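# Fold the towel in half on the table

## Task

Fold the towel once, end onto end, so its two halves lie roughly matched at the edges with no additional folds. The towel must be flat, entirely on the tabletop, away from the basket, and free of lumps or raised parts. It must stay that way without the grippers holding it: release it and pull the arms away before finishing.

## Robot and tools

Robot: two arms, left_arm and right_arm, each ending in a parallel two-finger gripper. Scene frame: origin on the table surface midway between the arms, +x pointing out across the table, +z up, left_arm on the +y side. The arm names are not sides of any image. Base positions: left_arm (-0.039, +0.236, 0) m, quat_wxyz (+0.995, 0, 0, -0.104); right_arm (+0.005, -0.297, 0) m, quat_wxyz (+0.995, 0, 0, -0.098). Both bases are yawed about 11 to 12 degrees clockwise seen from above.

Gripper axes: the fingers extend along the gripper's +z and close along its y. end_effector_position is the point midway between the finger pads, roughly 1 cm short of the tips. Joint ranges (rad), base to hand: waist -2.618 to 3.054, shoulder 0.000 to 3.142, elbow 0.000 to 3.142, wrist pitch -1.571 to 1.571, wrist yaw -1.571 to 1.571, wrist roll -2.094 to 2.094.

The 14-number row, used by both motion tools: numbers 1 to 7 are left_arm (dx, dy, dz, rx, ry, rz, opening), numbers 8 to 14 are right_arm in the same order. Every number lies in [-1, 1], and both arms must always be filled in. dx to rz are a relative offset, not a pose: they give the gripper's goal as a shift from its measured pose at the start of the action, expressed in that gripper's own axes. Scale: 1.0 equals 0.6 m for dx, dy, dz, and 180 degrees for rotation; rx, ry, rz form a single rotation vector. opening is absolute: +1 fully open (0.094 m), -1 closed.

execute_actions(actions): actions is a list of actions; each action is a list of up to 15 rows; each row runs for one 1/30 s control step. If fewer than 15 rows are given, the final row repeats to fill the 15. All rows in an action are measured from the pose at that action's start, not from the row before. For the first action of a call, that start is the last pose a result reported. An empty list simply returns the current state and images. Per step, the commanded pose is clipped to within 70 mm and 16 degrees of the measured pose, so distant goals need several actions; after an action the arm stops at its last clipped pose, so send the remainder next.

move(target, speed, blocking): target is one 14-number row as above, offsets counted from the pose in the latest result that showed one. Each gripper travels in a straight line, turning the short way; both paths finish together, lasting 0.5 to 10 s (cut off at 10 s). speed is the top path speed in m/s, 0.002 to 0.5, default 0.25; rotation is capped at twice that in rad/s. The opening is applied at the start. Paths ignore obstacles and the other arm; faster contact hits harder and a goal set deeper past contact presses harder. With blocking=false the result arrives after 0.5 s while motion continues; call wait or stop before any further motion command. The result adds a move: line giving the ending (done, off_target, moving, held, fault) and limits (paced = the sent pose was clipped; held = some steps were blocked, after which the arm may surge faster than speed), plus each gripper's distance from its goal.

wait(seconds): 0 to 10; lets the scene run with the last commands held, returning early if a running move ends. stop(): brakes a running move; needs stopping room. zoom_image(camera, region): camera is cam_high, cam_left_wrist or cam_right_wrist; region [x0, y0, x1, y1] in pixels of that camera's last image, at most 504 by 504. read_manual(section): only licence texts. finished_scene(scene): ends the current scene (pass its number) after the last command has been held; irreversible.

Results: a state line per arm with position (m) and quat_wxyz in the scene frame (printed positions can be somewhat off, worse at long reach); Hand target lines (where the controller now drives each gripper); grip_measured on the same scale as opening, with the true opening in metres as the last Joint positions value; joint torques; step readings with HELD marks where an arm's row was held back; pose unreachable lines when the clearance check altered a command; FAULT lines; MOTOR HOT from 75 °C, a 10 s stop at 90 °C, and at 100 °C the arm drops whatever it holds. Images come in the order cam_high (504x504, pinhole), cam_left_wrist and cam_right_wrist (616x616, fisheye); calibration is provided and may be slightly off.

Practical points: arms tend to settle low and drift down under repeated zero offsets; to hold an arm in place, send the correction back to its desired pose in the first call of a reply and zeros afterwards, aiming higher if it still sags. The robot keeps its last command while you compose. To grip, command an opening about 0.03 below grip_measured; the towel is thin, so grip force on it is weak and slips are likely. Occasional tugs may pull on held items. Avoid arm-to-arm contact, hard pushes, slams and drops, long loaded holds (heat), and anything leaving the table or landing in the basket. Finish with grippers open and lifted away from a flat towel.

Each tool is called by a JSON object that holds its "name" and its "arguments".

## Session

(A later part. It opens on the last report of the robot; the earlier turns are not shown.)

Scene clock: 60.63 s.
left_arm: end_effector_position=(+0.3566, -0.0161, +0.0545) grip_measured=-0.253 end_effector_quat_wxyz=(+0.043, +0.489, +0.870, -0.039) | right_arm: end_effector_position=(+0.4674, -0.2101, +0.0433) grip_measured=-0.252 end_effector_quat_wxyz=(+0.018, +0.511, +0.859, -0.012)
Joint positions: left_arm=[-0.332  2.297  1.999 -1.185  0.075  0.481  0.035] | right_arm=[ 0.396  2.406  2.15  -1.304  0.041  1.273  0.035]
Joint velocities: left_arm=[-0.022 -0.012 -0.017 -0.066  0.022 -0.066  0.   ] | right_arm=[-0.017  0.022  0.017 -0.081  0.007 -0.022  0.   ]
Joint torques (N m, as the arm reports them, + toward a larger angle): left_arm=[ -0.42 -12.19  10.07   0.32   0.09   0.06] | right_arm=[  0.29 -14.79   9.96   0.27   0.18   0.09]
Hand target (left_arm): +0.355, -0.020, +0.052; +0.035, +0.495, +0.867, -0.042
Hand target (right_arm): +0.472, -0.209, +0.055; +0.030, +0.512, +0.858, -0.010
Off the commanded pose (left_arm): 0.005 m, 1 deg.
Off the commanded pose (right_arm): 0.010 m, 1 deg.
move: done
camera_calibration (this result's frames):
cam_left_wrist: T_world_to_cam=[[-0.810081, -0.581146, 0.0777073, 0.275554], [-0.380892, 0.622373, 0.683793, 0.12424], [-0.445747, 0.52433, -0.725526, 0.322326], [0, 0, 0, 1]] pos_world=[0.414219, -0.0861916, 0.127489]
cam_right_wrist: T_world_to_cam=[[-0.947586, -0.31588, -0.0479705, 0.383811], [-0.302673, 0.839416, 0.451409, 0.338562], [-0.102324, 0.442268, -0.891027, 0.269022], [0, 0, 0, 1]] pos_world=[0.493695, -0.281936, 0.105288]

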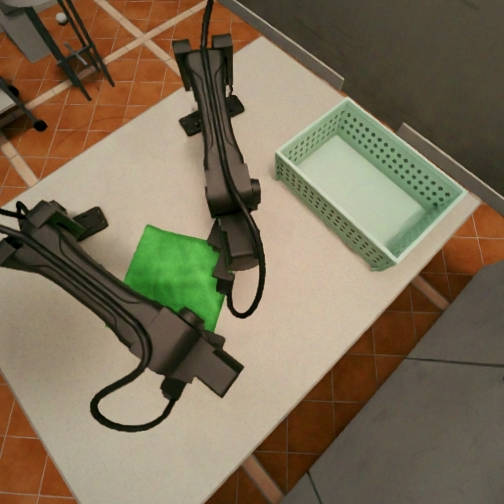

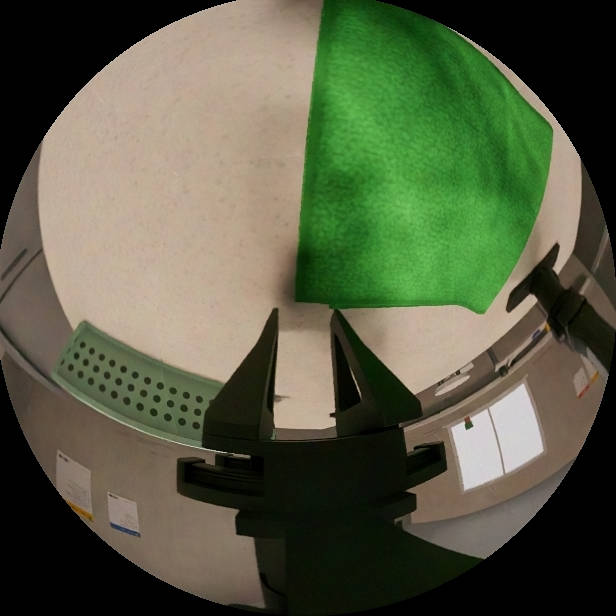

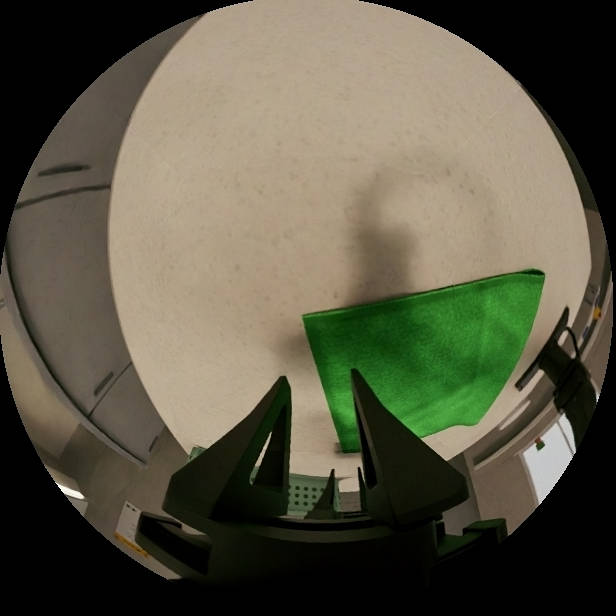

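{"name": "move", "arguments": {"target": [0.014,-0.01,0.082,0.015,0,0,-0.25,0,-0.004,0.08,0.015,0,0,-0.25], "speed": 0.06}}

{"name": "execute_actions", "arguments": {"actions": [[[0.008,-0.02,0.025,0.01,0.01,0,-0.65,0,-0.02,0.02,0.01,0,0,-0.65]],[[0.008,-0.02,0.025,0.01,0.01,0,-1,0,-0.02,0.02,0.01,0,0,-1]]]}}

Scene clock: 63.00 s.
left_arm: end_effector_position=(+0.3537, -0.0204, +0.0202) grip_measured=-0.253 end_effector_quat_wxyz=(+0.046, +0.490, +0.869, -0.053) | right_arm: end_effector_position=(+0.4640, -0.2109, +0.0064) grip_measured=-0.252 end_effector_quat_wxyz=(-0.001, +0.511, +0.859, -0.029)
Joint positions: left_arm=[-0.332  2.308  1.878 -1.046  0.104  0.482  0.035] | right_arm=[ 0.396  2.469  2.115 -1.257  0.042  1.273  0.035]
Joint velocities: left_arm=[ 0.012 -0.017 -0.002 -0.066  0.051 -0.022 -0.001] | right_arm=[ 0.007 -0.022 -0.007 -0.022  0.066 -0.007 -0.001]
Joint torques (N m, as the arm reports them, + toward a larger angle): left_arm=[  0.47 -12.05   5.4    0.56   0.15   0.04] | right_arm=[ -0.12 -14.05   4.58   0.74   0.18   0.03]
Hand target (left_arm): +0.349, -0.018, +0.005; +0.031, +0.490, +0.869, -0.059
Hand target (right_arm): +0.466, -0.213, -0.004; +0.005, +0.512, +0.859, -0.033
Off the commanded pose (left_arm): 0.016 m, 2 deg.
Off the commanded pose (right_arm): 0.012 m, 1 deg.
move: off_target (left_arm, right_arm)
camera_calibration (this result's frames):
cam_left_wrist: T_world_to_cam=[[-0.811485, -0.575544, 0.1012, 0.27354], [-0.372526, 0.642916, 0.669241, 0.14704], [-0.450241, 0.505379, -0.736122, 0.299774], [0, 0, 0, 1]] pos_world=[0.411721, -0.0885998, 0.0945825]
cam_right_wrist: T_world_to_cam=[[-0.94871, -0.316137, 0.0024649, 0.37869], [-0.280168, 0.844331, 0.45674, 0.345424], [-0.146474, 0.432623, -0.889597, 0.254642], [0, 0, 0, 1]] pos_world=[0.493343, -0.282098, 0.0678264]

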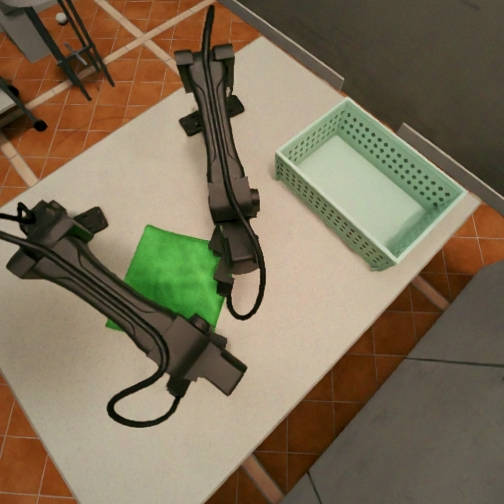

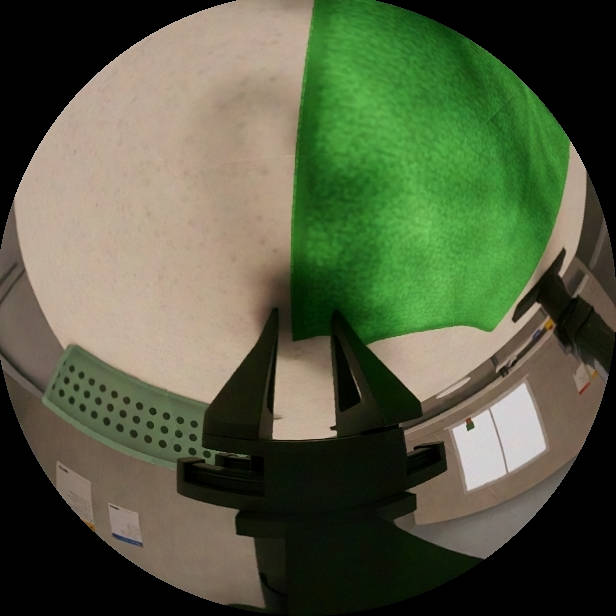

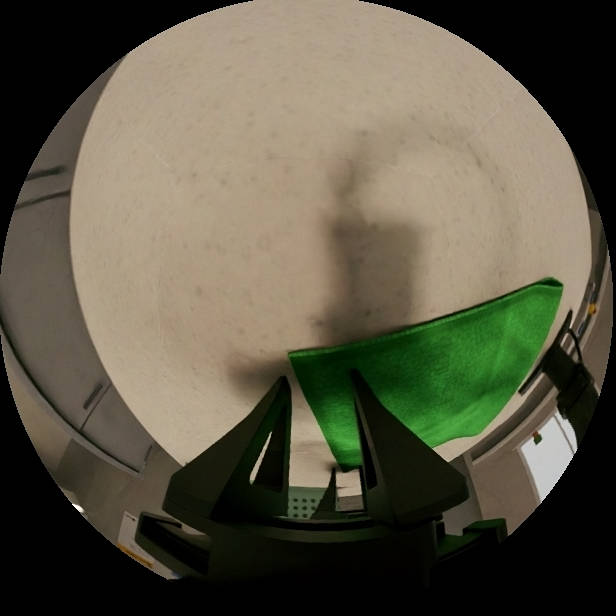

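Scene clock: 64.00 s.
left_arm: end_effector_position=(+0.3524, -0.0224, +0.0203) grip_measured=-0.965 end_effector_quat_wxyz=(+0.045, +0.486, +0.871, -0.057) | right_arm: end_effector_position=(+0.4555, -0.2145, +0.0047) grip_measured=-0.962 end_effector_quat_wxyz=(-0.002, +0.510, +0.859, -0.037)
Joint positions: left_arm=[-0.335  2.308  1.878 -1.046  0.112  0.469  0.002] | right_arm=[ 0.396  2.438  2.052 -1.236  0.052  1.273  0.002]
Joint velocities: left_arm=[ 0.002  0.002 -0.007  0.007  0.037 -0.022 -0.   ] | right_arm=[-0.007 -0.002 -0.007  0.022 -0.051 -0.022  0.   ]
Joint torques (N m, as the arm reports them, + toward a larger angle): left_arm=[ -0.94 -12.03   5.68   0.49   0.11  -0.04] | right_arm=[ -0.47 -14.64   3.21   0.44   0.11  -0.03]
Hand target (left_arm): +0.341, -0.025, +0.006; +0.024, +0.489, +0.870, -0.061
Hand target (right_arm): +0.447, -0.220, -0.005; -0.012, +0.510, +0.858, -0.050
Off the commanded pose (left_arm): 0.019 m, 2 deg.
Off the commanded pose (right_arm): 0.014 m, 2 deg.
Step readings (end_effector_position; steps 1 to 15: 1st action; 16 to 30: 2nd action):
0: left_arm (+0.3537, -0.0204, +0.0202) | right_arm (+0.4640, -0.2109, +0.0064)
1: left_arm (+0.3537, -0.0204, +0.0202) | right_arm (+0.4631, -0.2111, +0.0057)
2: left_arm (+0.3536, -0.0206, +0.0202) | right_arm (+0.4601, -0.2124, +0.0054)
4: left_arm (+0.3535, -0.0208, +0.0202) | right_arm (+0.4579, -0.2135, +0.0061)
8: left_arm (+0.3534, -0.0209, +0.0203) | right_arm (+0.4580, -0.2137, +0.0059)
15: left_arm (+0.3534, -0.0209, +0.0203) | right_arm (+0.4579, -0.2137, +0.0058)
16: left_arm (+0.3533, -0.0211, +0.0203) | right_arm (+0.4572, -0.2141, +0.0056)
17: left_arm (+0.3529, -0.0216, +0.0203) | right_arm (+0.4559, -0.2144, +0.0059)
19: left_arm (+0.3525, -0.0223, +0.0203) | right_arm (+0.4549, -0.2146, +0.0047)
23: left_arm (+0.3524, -0.0224, +0.0203) | right_arm (+0.4555, -0.2145, +0.0047)
30: end_effector_position above
camera_calibration (this result's frames):
cam_left_wrist: T_world_to_cam=[[-0.805416, -0.58246, 0.109753, 0.268826], [-0.374804, 0.64395, 0.666971, 0.148649], [-0.459159, 0.496053, -0.736956, 0.303284], [0, 0, 0, 1]] pos_world=[0.411487, -0.0895873, 0.0948576]
cam_right_wrist: T_world_to_cam=[[-0.94861, -0.316091, 0.0149813, 0.369424], [-0.275992, 0.849575, 0.449501, 0.346136], [-0.154811, 0.422266, -0.893154, 0.255076], [0, 0, 0, 1]] pos_world=[0.485459, -0.285007, 0.0666999]

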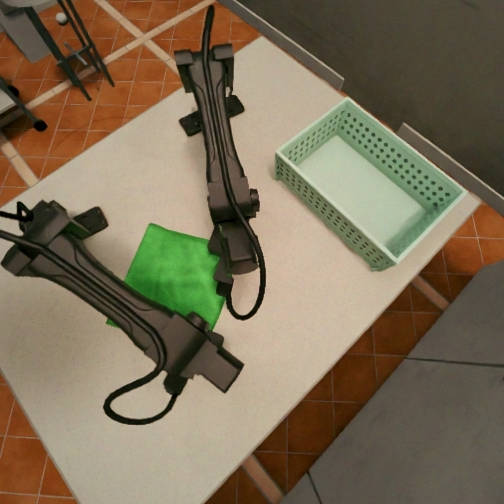

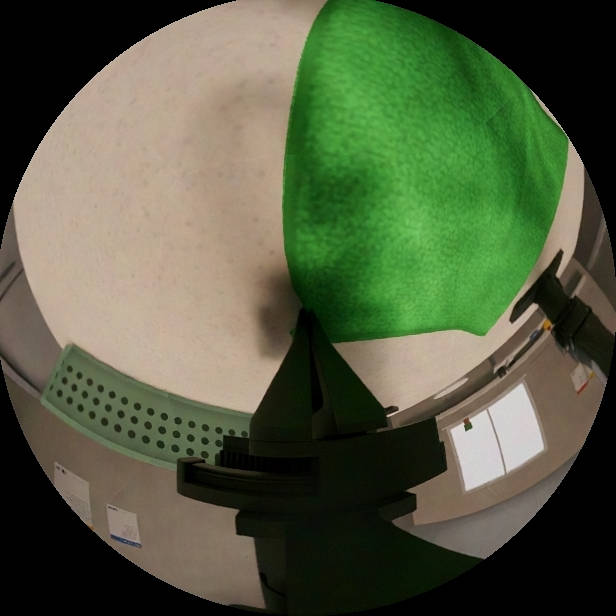

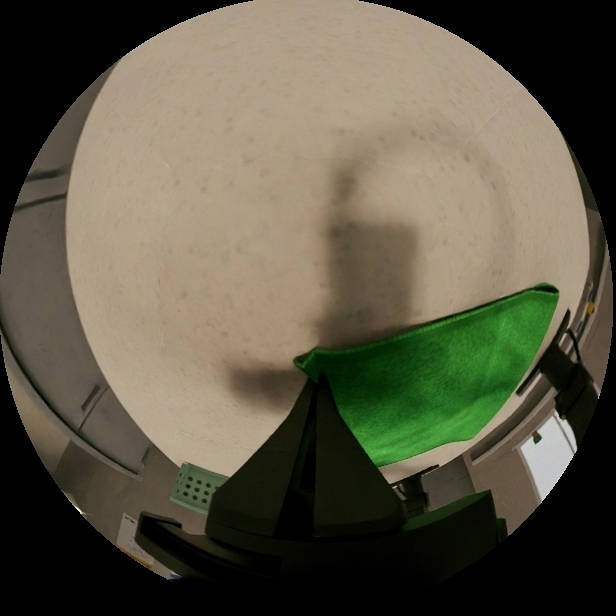

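{"name": "move", "arguments": {"target": [-0.045,-0.35,-0.3,0,-0.08,0,-1,-0.01,-0.355,-0.31,-0.08,-0.04,0,-1], "speed": 0.15}}

Scene clock: 67.60 s.
left_arm: end_effector_position=(+0.1851, -0.1294, +0.2046) grip_measured=-0.965 end_effector_quat_wxyz=(+0.151, +0.476, +0.858, -0.119) | right_arm: end_effector_position=(+0.2843, -0.3081, +0.1988) grip_measured=-0.962 end_effector_quat_wxyz=(+0.115, +0.504, +0.855, +0.045)
Joint positions: left_arm=[-0.786  1.846  1.854 -1.199  0.069  0.006  0.002] | right_arm=[ 0.175  1.398  1.402 -1.33   0.033  1.039  0.002]
Joint velocities: left_arm=[ 0.012  0.007 -0.017  0.007 -0.007  0.007  0.   ] | right_arm=[-0.012 -0.017  0.007 -0.007 -0.007 -0.007  0.   ]
Joint torques (N m, as the arm reports them, + toward a larger angle): left_arm=[ -0.35 -10.53  10.25   0.78  -0.05  -0.04] | right_arm=[-0.71 -6.68  6.55  0.78  0.03 -0.05]
Hand target (left_arm): +0.183, -0.128, +0.212; +0.154, +0.475, +0.858, -0.118
Hand target (right_arm): +0.279, -0.310, +0.201; +0.114, +0.503, +0.855, +0.043
Off the commanded pose (left_arm): 0.009 m, 0 deg.
Off the commanded pose (right_arm): 0.008 m, 1 deg.
move: done
camera_calibration (this result's frames):
cam_left_wrist: T_world_to_cam=[[-0.81429, -0.565169, 0.132348, 0.0507875], [-0.452433, 0.760813, 0.46526, 0.102761], [-0.363643, 0.318978, -0.875224, 0.403004], [0, 0, 0, 1]] pos_world=[0.234398, -0.178028, 0.298187]
cam_right_wrist: T_world_to_cam=[[-0.908705, -0.328596, -0.257449, 0.213465], [-0.406809, 0.835386, 0.369645, 0.339924], [0.0936059, 0.440631, -0.892795, 0.376339], [0, 0, 0, 1]] pos_world=[0.297033, -0.379651, 0.265298]

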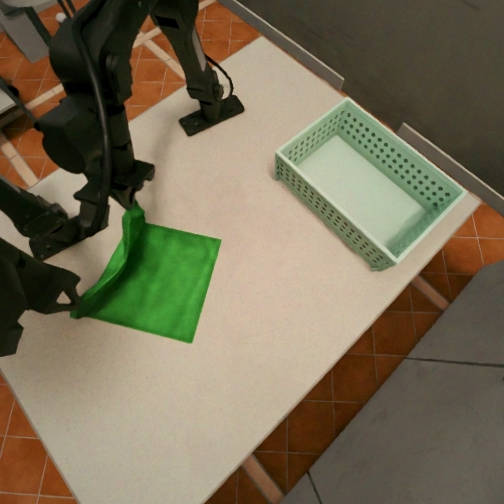

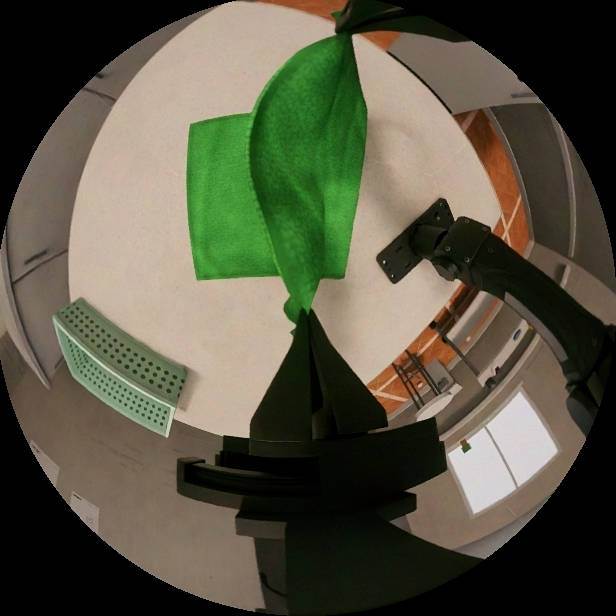

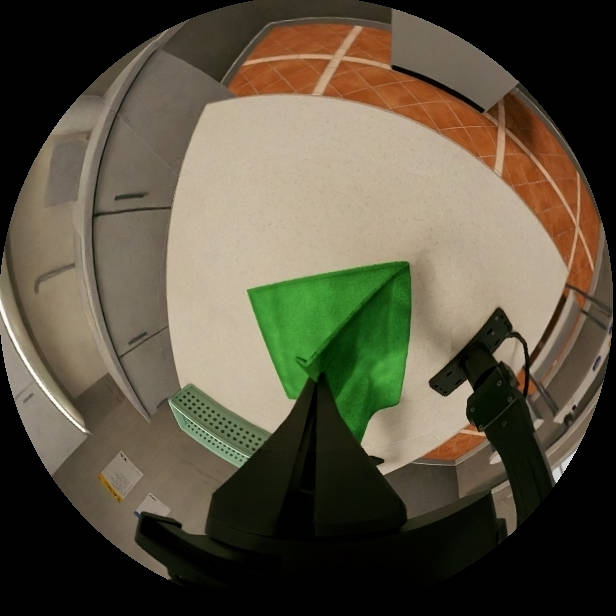

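{"name": "move", "arguments": {"target": [0.015,-0.095,0.02,0,0,0,-1,-0.025,-0.1,0.015,0,0,0,-1], "speed": 0.06}}

Scene clock: 70.83 s.
left_arm: end_effector_position=(+0.1376, -0.1588, +0.1940) grip_measured=-0.965 end_effector_quat_wxyz=(+0.148, +0.476, +0.858, -0.122) | right_arm: end_effector_position=(+0.2421, -0.3484, +0.1786) grip_measured=-0.962 end_effector_quat_wxyz=(+0.098, +0.505, +0.856, +0.044)
Joint positions: left_arm=[-0.936  1.846  1.811 -1.149  0.02  -0.135  0.002] | right_arm=[-0.039  1.273  1.234 -1.318 -0.026  0.833  0.002]
Joint velocities: left_arm=[-0.017  0.007 -0.012 -0.051 -0.125 -0.007  0.   ] | right_arm=[ 0.002  0.012 -0.002 -0.007 -0.007  0.007  0.   ]
Joint torques (N m, as the arm reports them, + toward a larger angle): left_arm=[ -0.54 -11.28   6.15   1.05  -0.09  -0.02] | right_arm=[-0.77 -6.23  5.54  1.06  0.   -0.06]
Hand target (left_arm): +0.134, -0.156, +0.194; +0.150, +0.476, +0.858, -0.119
Hand target (right_arm): +0.243, -0.351, +0.180; +0.114, +0.504, +0.855, +0.048
Off the commanded pose (left_arm): 0.005 m, 0 deg.
Off the commanded pose (right_arm): 0.003 m, 2 deg.
move: done
camera_calibration (this result's frames):
cam_left_wrist: T_world_to_cam=[[-0.814077, -0.563721, 0.139632, -0.00429983], [-0.448316, 0.762831, 0.465942, 0.108127], [-0.369177, 0.316713, -0.873728, 0.386011], [0, 0, 0, 1]] pos_world=[0.187481, -0.207162, 0.287488]
cam_right_wrist: T_world_to_cam=[[-0.91629, -0.324376, -0.234933, 0.155926], [-0.39482, 0.830125, 0.393714, 0.35477], [0.0673123, 0.453512, -0.888705, 0.390159], [0, 0, 0, 1]] pos_world=[0.256681, -0.420867, 0.243691]

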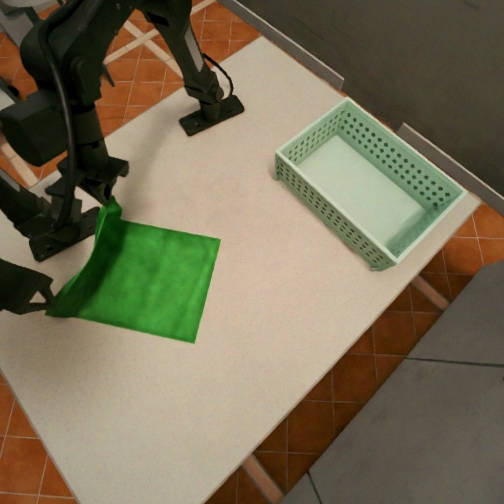

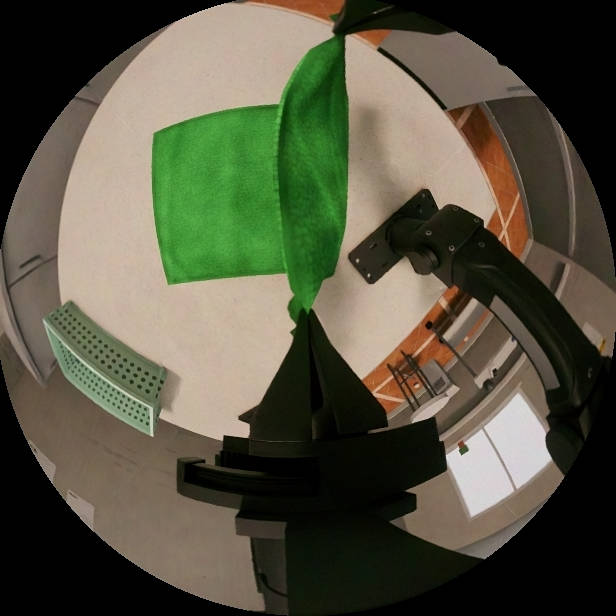

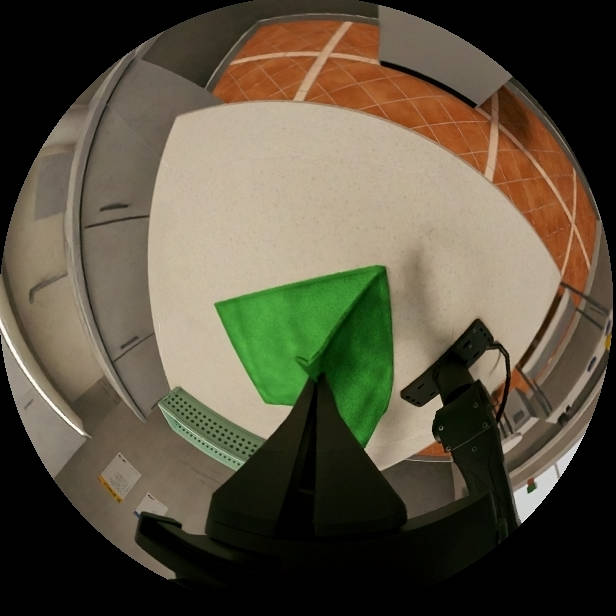

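{"name": "move", "arguments": {"target": [0.094,0.277,0.156,0,0.05,0,-1,0.061,0.265,0.227,0.05,0.02,-0.03,-1], "speed": 0.12}}

Scene clock: 75.20 s.
left_arm: end_effector_position=(+0.2649, -0.0652, +0.0845) grip_measured=-0.965 end_effector_quat_wxyz=(+0.090, +0.483, +0.867, -0.083) | right_arm: end_effector_position=(+0.3747, -0.2459, +0.0561) grip_measured=-0.962 end_effector_quat_wxyz=(+0.010, +0.468, +0.883, -0.028)
Joint positions: left_arm=[-0.524  1.979  1.6   -0.977  0.121  0.271  0.002] | right_arm=[ 0.358  2.006  1.55  -1.134  0.056  1.137  0.002]
Joint velocities: left_arm=[-0.002  0.007 -0.002  0.007 -0.081 -0.051 -0.   ] | right_arm=[-0.007 -0.017  0.007 -0.037 -0.022  0.007 -0.   ]
Joint torques (N m, as the arm reports them, + toward a larger angle): left_arm=[  0.49 -10.31   6.36   0.77   0.15   0.05] | right_arm=[  0.33 -11.85  10.1    0.41   0.21   0.05]
Hand target (left_arm): +0.264, -0.062, +0.076; +0.081, +0.484, +0.867, -0.085
Hand target (right_arm): +0.388, -0.244, +0.070; +0.036, +0.469, +0.882, -0.018
Off the commanded pose (left_arm): 0.010 m, 1 deg.
Off the commanded pose (right_arm): 0.020 m, 3 deg.
move: off_target (right_arm)
camera_calibration (this result's frames):
cam_left_wrist: T_world_to_cam=[[-0.809274, -0.575423, 0.11817, 0.167172], [-0.410872, 0.698236, 0.586217, 0.120558], [-0.419833, 0.425857, -0.80149, 0.322042], [0, 0, 0, 1]] pos_world=[0.320026, -0.125127, 0.167686]
cam_right_wrist: T_world_to_cam=[[-0.912903, -0.408035, -0.01075, 0.247445], [-0.369737, 0.815486, 0.445282, 0.354412], [-0.172924, 0.410474, -0.895326, 0.305653], [0, 0, 0, 1]] pos_world=[0.409787, -0.313514, 0.118505]

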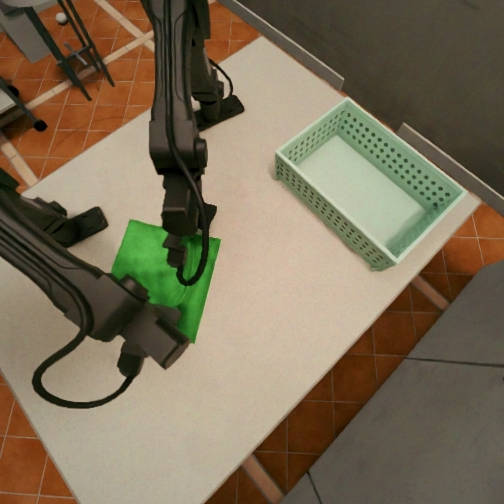

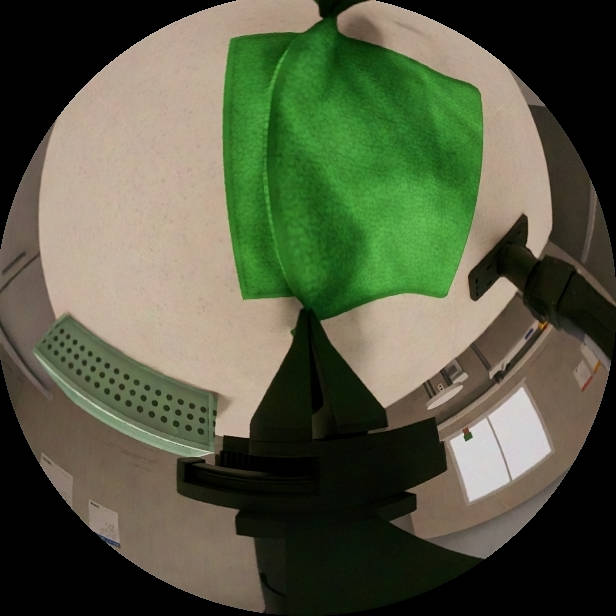

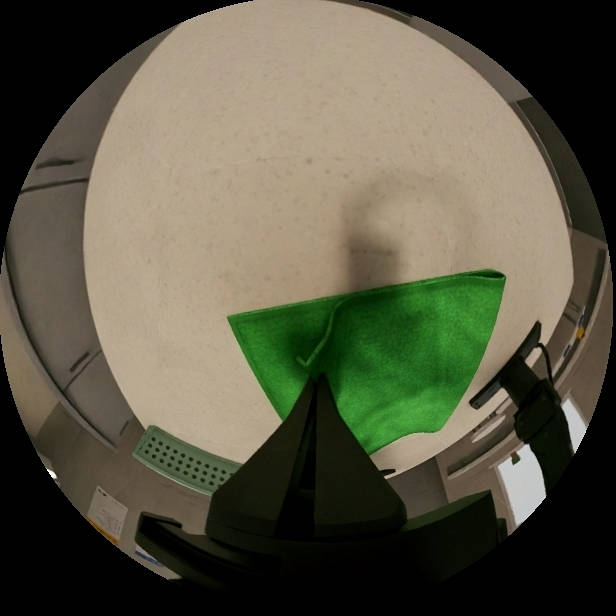

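{"name": "move", "arguments": {"target": [0.035,0.045,0.085,0,0,0,-1,-0.012,0.07,0.045,0,0,0,-1], "speed": 0.08}}

Scene clock: 77.33 s.
left_arm: end_effector_position=(+0.2825, -0.0510, +0.0385) grip_measured=-0.965 end_effector_quat_wxyz=(+0.100, +0.484, +0.865, -0.081) | right_arm: end_effector_position=(+0.3972, -0.2350, +0.0167) grip_measured=-0.962 end_effector_quat_wxyz=(-0.014, +0.467, +0.883, -0.044)
Joint positions: left_arm=[-0.471  2.02   1.47  -0.794  0.125  0.328  0.002] | right_arm=[ 0.374  2.192  1.674 -1.13   0.051  1.153  0.002]
Joint velocities: left_arm=[-0.002 -0.007  0.017 -0.022 -0.022 -0.022  0.   ] | right_arm=[ 0.012  0.002  0.022 -0.007  0.022  0.007 -0.001]
Joint torques (N m, as the arm reports them, + toward a larger angle): left_arm=[  0.84 -10.38   5.87   0.81   0.15   0.06] | right_arm=[  0.6  -13.13   9.79   0.37   0.09   0.09]
Hand target (left_arm): +0.281, -0.046, +0.029; +0.090, +0.483, +0.867, -0.083
Hand target (right_arm): +0.413, -0.230, +0.029; +0.010, +0.468, +0.883, -0.028
Off the commanded pose (left_arm): 0.011 m, 1 deg.
Off the commanded pose (right_arm): 0.020 m, 3 deg.
move: off_target (left_arm, right_arm)
camera_calibration (this result's frames):
cam_left_wrist: T_world_to_cam=[[-0.812917, -0.572787, 0.105264, 0.196674], [-0.420679, 0.702529, 0.574006, 0.148285], [-0.402734, 0.422337, -0.812057, 0.281945], [0, 0, 0, 1]] pos_world=[0.335809, -0.110598, 0.123136]
cam_right_wrist: T_world_to_cam=[[-0.912172, -0.407408, 0.0442841, 0.271018], [-0.343073, 0.818264, 0.461243, 0.361212], [-0.22415, 0.405541, -0.886168, 0.28888], [0, 0, 0, 1]] pos_world=[0.435889, -0.302304, 0.0773875]

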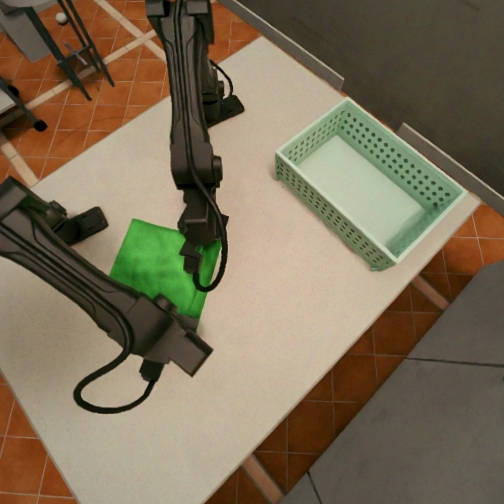

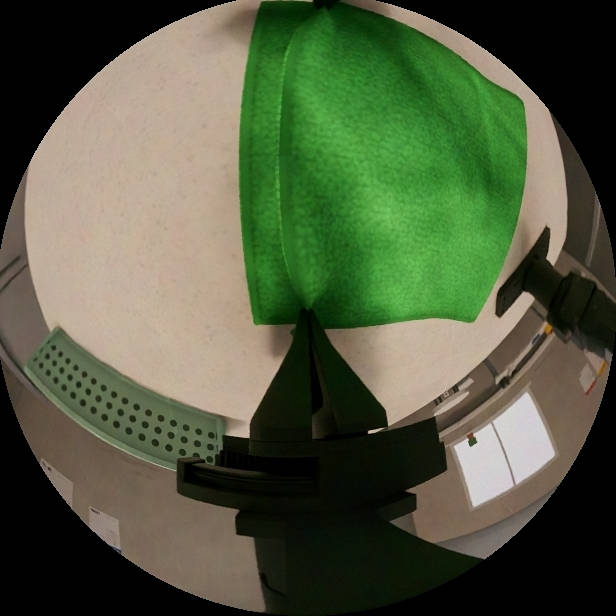

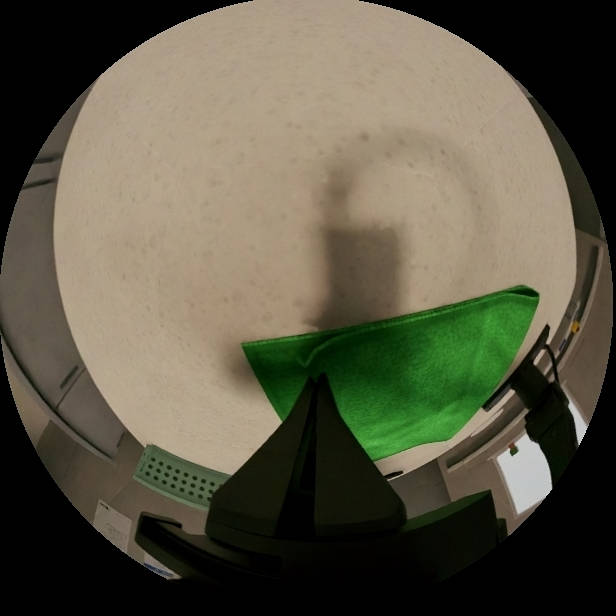

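{"name": "execute_actions", "arguments": {"actions": [[[0,0.022,0,0,0,0,-1,-0.008,0.035,-0.025,0,0,0,-1]],[[0,0,0,0,0,0,-0.2,0,0.01,-0.02,0,0,0,-0.2]]]}}

{"name": "move", "arguments": {"target": [0,0,-0.13,0,0,0,-0.2,0,0,-0.15,-0.05,0,0,-0.2]}}

{"name": "move", "arguments": {"target": [0.28,0,-0.15,0,0,0,-0.2,-0.3,-0.3,-0.05,0,-0.1,0,-0.2]}}

{"name": "zoom_image", "arguments": {"camera": "cam_high", "region": [60,180,260,380]}}

Scene clock: 79.50 s.
left_arm: end_effector_position=(+0.2890, -0.0444, +0.0387) grip_measured=-0.203 end_effector_quat_wxyz=(+0.103, +0.485, +0.865, -0.079) | right_arm: end_effector_position=(+0.4118, -0.2278, +0.0197) grip_measured=-0.202 end_effector_quat_wxyz=(-0.032, +0.466, +0.883, -0.051)
Joint positions: left_arm=[-0.449  2.02   1.47  -0.791  0.126  0.351  0.037] | right_arm=[ 0.381  2.29   1.847 -1.242  0.041  1.158  0.037]
Joint velocities: left_arm=[-0.002 -0.002 -0.012  0.007  0.007  0.037 -0.001] | right_arm=[-0.002 -0.022  0.027 -0.022  0.11  -0.007  0.001]
Joint torques (N m, as the arm reports them, + toward a larger angle): left_arm=[  0.03 -11.4    7.75   0.72   0.04   0.  ] | right_arm=[  0.44 -13.67   9.63   0.01   0.04   0.07]
Hand target (left_arm): +0.289, -0.044, +0.039; +0.103, +0.485, +0.865, -0.079
Hand target (right_arm): +0.418, -0.224, +0.030; -0.024, +0.466, +0.883, -0.045
Off the commanded pose (left_arm): 0.000 m, 0 deg.
Off the commanded pose (right_arm): 0.013 m, 1 deg.
Step readings (end_effector_position; steps 1 to 15: 1st action; 16 to 30: 2nd action):
0: left_arm (+0.2826, -0.0511, +0.0385) | right_arm (+0.3972, -0.2350, +0.0167)
1: left_arm (+0.2829, -0.0507, +0.0385) | right_arm (+0.3975, -0.2349, +0.0175)
2: left_arm (+0.2836, -0.0500, +0.0385) | right_arm (+0.4012, -0.2343, +0.0188)
4: left_arm (+0.2858, -0.0474, +0.0385) | right_arm (+0.4126, -0.2316, +0.0192)
8: left_arm (+0.2890, -0.0444, +0.0387) | right_arm (+0.4157, -0.2277, +0.0187)
15: left_arm (+0.2890, -0.0444, +0.0387) | right_arm (+0.4120, -0.2278, +0.0190)
16: left_arm (+0.2890, -0.0444, +0.0387) | right_arm (+0.4118, -0.2278, +0.0193)
17: left_arm (+0.2890, -0.0444, +0.0387) | right_arm (+0.4123, -0.2277, +0.0198)
19: left_arm (+0.2890, -0.0444, +0.0387) | right_arm (+0.4143, -0.2273, +0.0200)
23: left_arm (+0.2890, -0.0444, +0.0387) | right_arm (+0.4137, -0.2274, +0.0197)
30: end_effector_position above
camera_calibration (this result's frames):
cam_left_wrist: T_world_to_cam=[[-0.814392, -0.571671, 0.0997882, 0.20636], [-0.423554, 0.703091, 0.571196, 0.147269], [-0.396697, 0.422912, -0.814725, 0.280282], [0, 0, 0, 1]] pos_world=[0.341621, -0.104108, 0.123641]
cam_right_wrist: T_world_to_cam=[[-0.909483, -0.408447, 0.0775375, 0.285147], [-0.325982, 0.816363, 0.476747, 0.351084], [-0.258024, 0.408317, -0.875614, 0.306268], [0, 0, 0, 1]] pos_world=[0.452808, -0.295199, 0.0786854]

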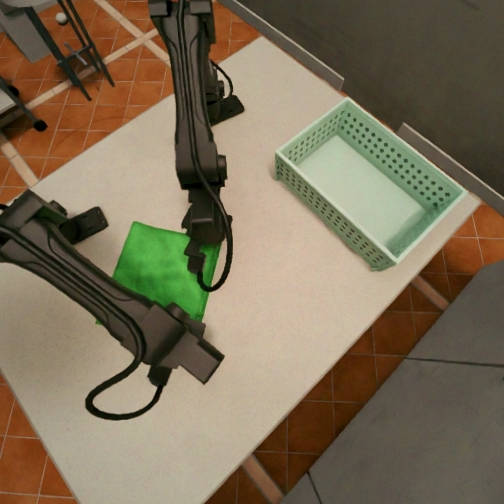

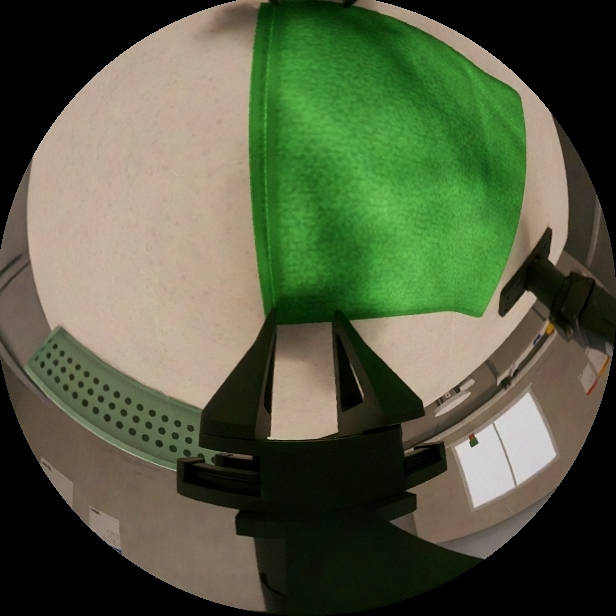

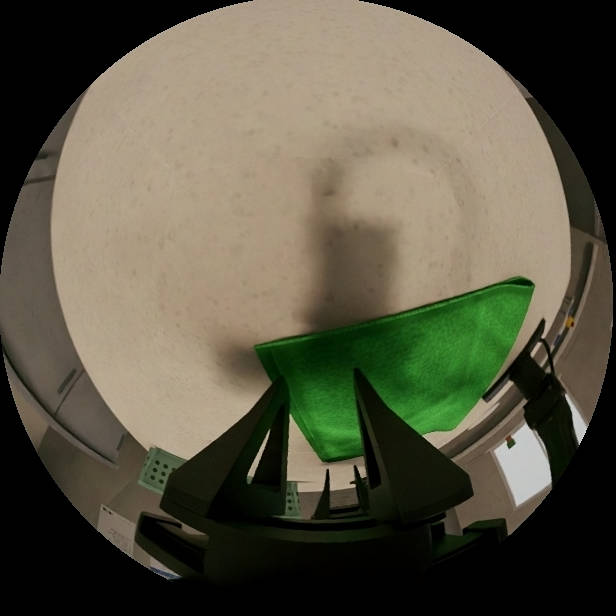

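Scene clock: 80.57 s.
left_arm: end_effector_position=(+0.2795, -0.0295, +0.1126) grip_measured=-0.203 end_effector_quat_wxyz=(+0.110, +0.487, +0.863, -0.078) | right_arm: end_effector_position=(+0.4174, -0.2192, +0.0979) grip_measured=-0.202 end_effector_quat_wxyz=(-0.002, +0.466, +0.885, +0.013)
Joint positions: left_arm=[-0.435  1.893  1.587 -1.026  0.126  0.37   0.037] | right_arm=[ 0.371  2.15   1.937 -1.345 -0.023  1.145  0.037]
Joint velocities: left_arm=[-0.002  0.002  0.012 -0.007  0.037  0.022  0.001] | right_arm=[-0.002  0.012 -0.002  0.037 -0.022  0.066  0.   ]
Joint torques (N m, as the arm reports them, + toward a larger angle): left_arm=[  0.81 -10.11   9.51   0.57   0.11   0.04] | right_arm=[ -0.67 -13.1    9.27   0.25  -0.01  -0.08]
Hand target (left_arm): +0.280, -0.026, +0.114; +0.103, +0.485, +0.865, -0.079
Hand target (right_arm): +0.421, -0.222, +0.109; +0.004, +0.467, +0.884, +0.019
Off the commanded pose (left_arm): 0.004 m, 1 deg.
Off the commanded pose (right_arm): 0.012 m, 1 deg.
move: off_target (right_arm)
camera_calibration (this result's frames):
cam_left_wrist: T_world_to_cam=[[-0.817682, -0.568332, 0.0916206, 0.201689], [-0.428583, 0.707257, 0.562232, 0.0930419], [-0.384334, 0.42046, -0.821889, 0.327675], [0, 0, 0, 1]] pos_world=[0.33073, -0.0889524, 0.198523]
cam_right_wrist: T_world_to_cam=[[-0.910376, -0.40939, -0.0601338, 0.301352], [-0.381537, 0.774275, 0.504903, 0.319844], [-0.160142, 0.482595, -0.861079, 0.346601], [0, 0, 0, 1]] pos_world=[0.451881, -0.291545, 0.155081]

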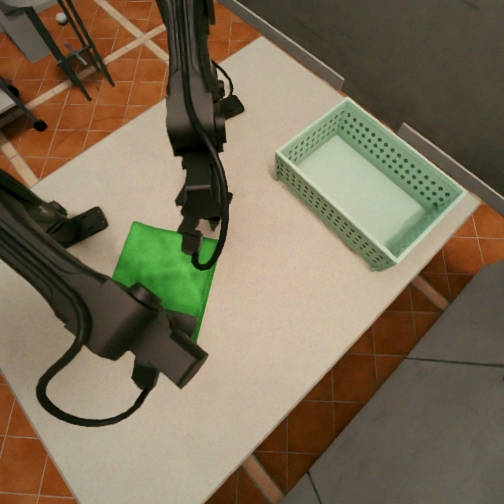

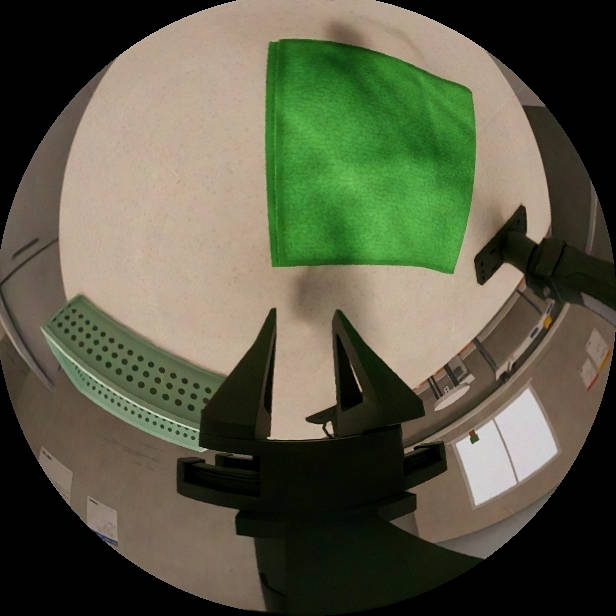

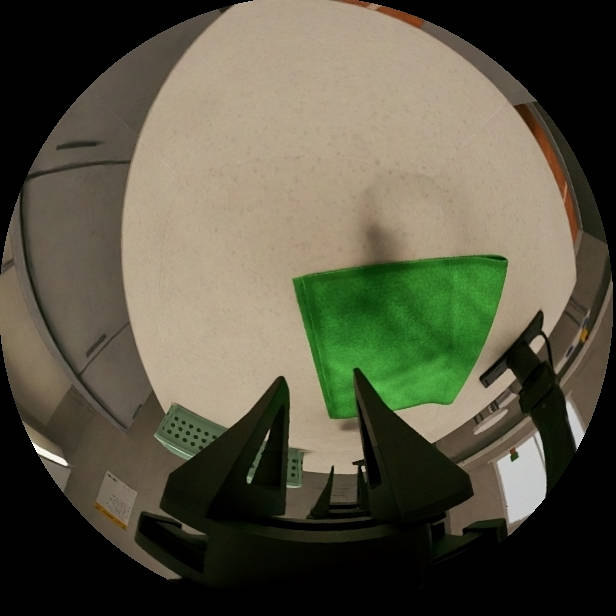

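Scene clock: 82.23 s.
left_arm: end_effector_position=(+0.1942, +0.1253, +0.1588) grip_measured=-0.203 end_effector_quat_wxyz=(+0.125, +0.489, +0.861, -0.069) | right_arm: end_effector_position=(+0.3703, -0.4688, +0.1106) grip_measured=-0.202 end_effector_quat_wxyz=(+0.115, +0.469, +0.874, -0.052)
Joint positions: left_arm=[-0.111  1.308  1.166 -1.208  0.184  0.694  0.037] | right_arm=[-0.189  1.869  1.553 -1.035  0.128  0.585  0.037]
Joint velocities: left_arm=[-0.017  0.007  0.002 -0.081 -0.081  0.022 -0.   ] | right_arm=[-0.007  0.007 -0.007  0.007  0.022 -0.007 -0.001]
Joint torques (N m, as the arm reports them, + toward a larger angle): left_arm=[ 0.86 -5.58  5.68  0.53  0.19  0.04] | right_arm=[  0.2  -13.2    5.73   1.05   0.11  -0.06]
Hand target (left_arm): +0.184, +0.129, +0.154; +0.110, +0.487, +0.863, -0.078
Hand target (right_arm): +0.372, -0.469, +0.119; +0.134, +0.463, +0.874, -0.051
Off the commanded pose (left_arm): 0.011 m, 2 deg.
Off the commanded pose (right_arm): 0.011 m, 3 deg.
move: off_target (left_arm, right_arm)
camera_calibration (this result's frames):
cam_left_wrist: T_world_to_cam=[[-0.821156, -0.567302, 0.0622169, 0.220942], [-0.447444, 0.707639, 0.546846, -0.0729056], [-0.354254, 0.421208, -0.834918, 0.263975], [0, 0, 0, 1]] pos_world=[0.242321, 0.0657433, 0.246519]
cam_right_wrist: T_world_to_cam=[[-0.905506, -0.411922, -0.101879, 0.158658], [-0.423932, 0.867749, 0.259408, 0.575352], [-0.0184501, 0.278085, -0.960379, 0.333163], [0, 0, 0, 1]] pos_world=[0.393723, -0.526555, 0.186876]

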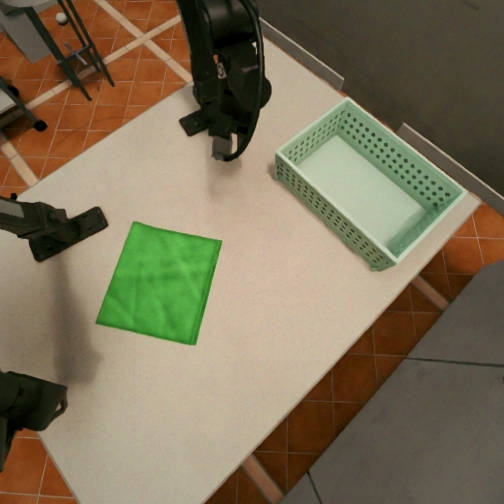

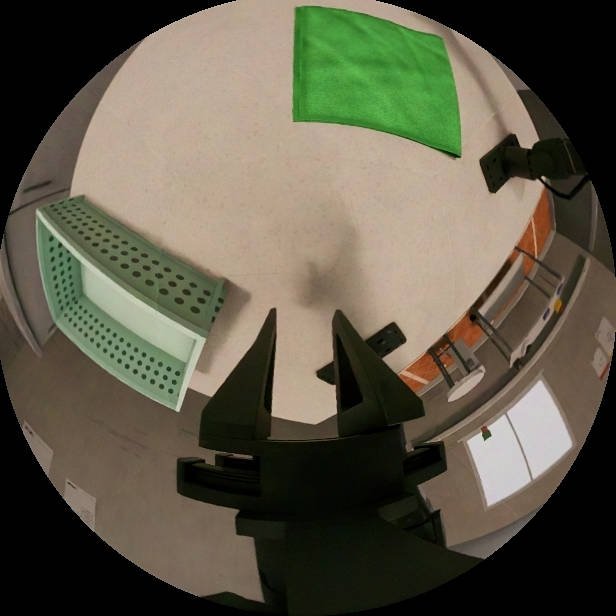

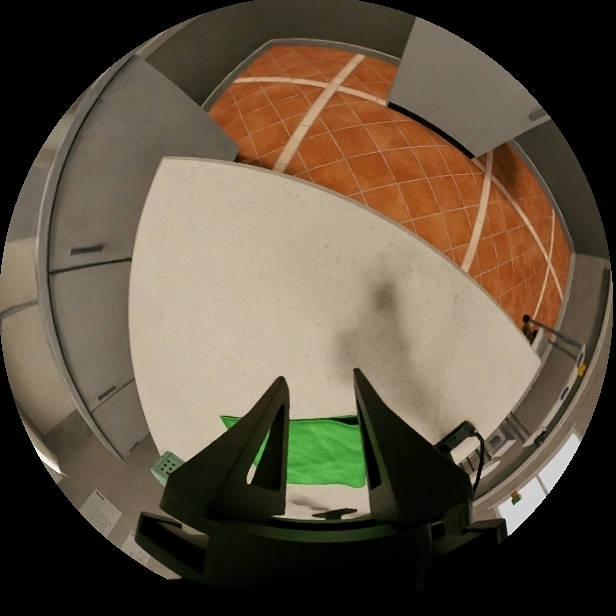

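Region (60, 180, 260, 380) of cam_high's 504x504 image, scaled by 2.520, with more detail than that image has.

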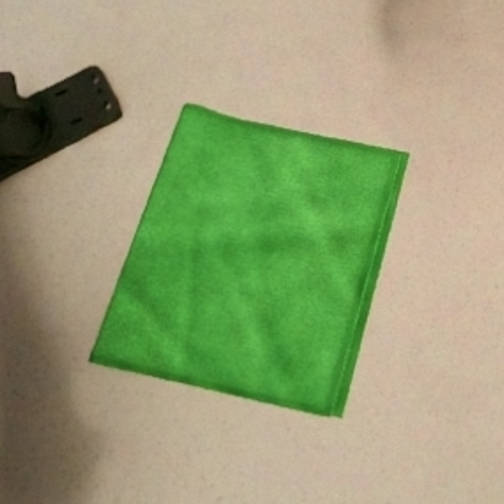

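{"name": "finished_scene", "arguments": {"scene": 1}}

The scene is finished: the task was done.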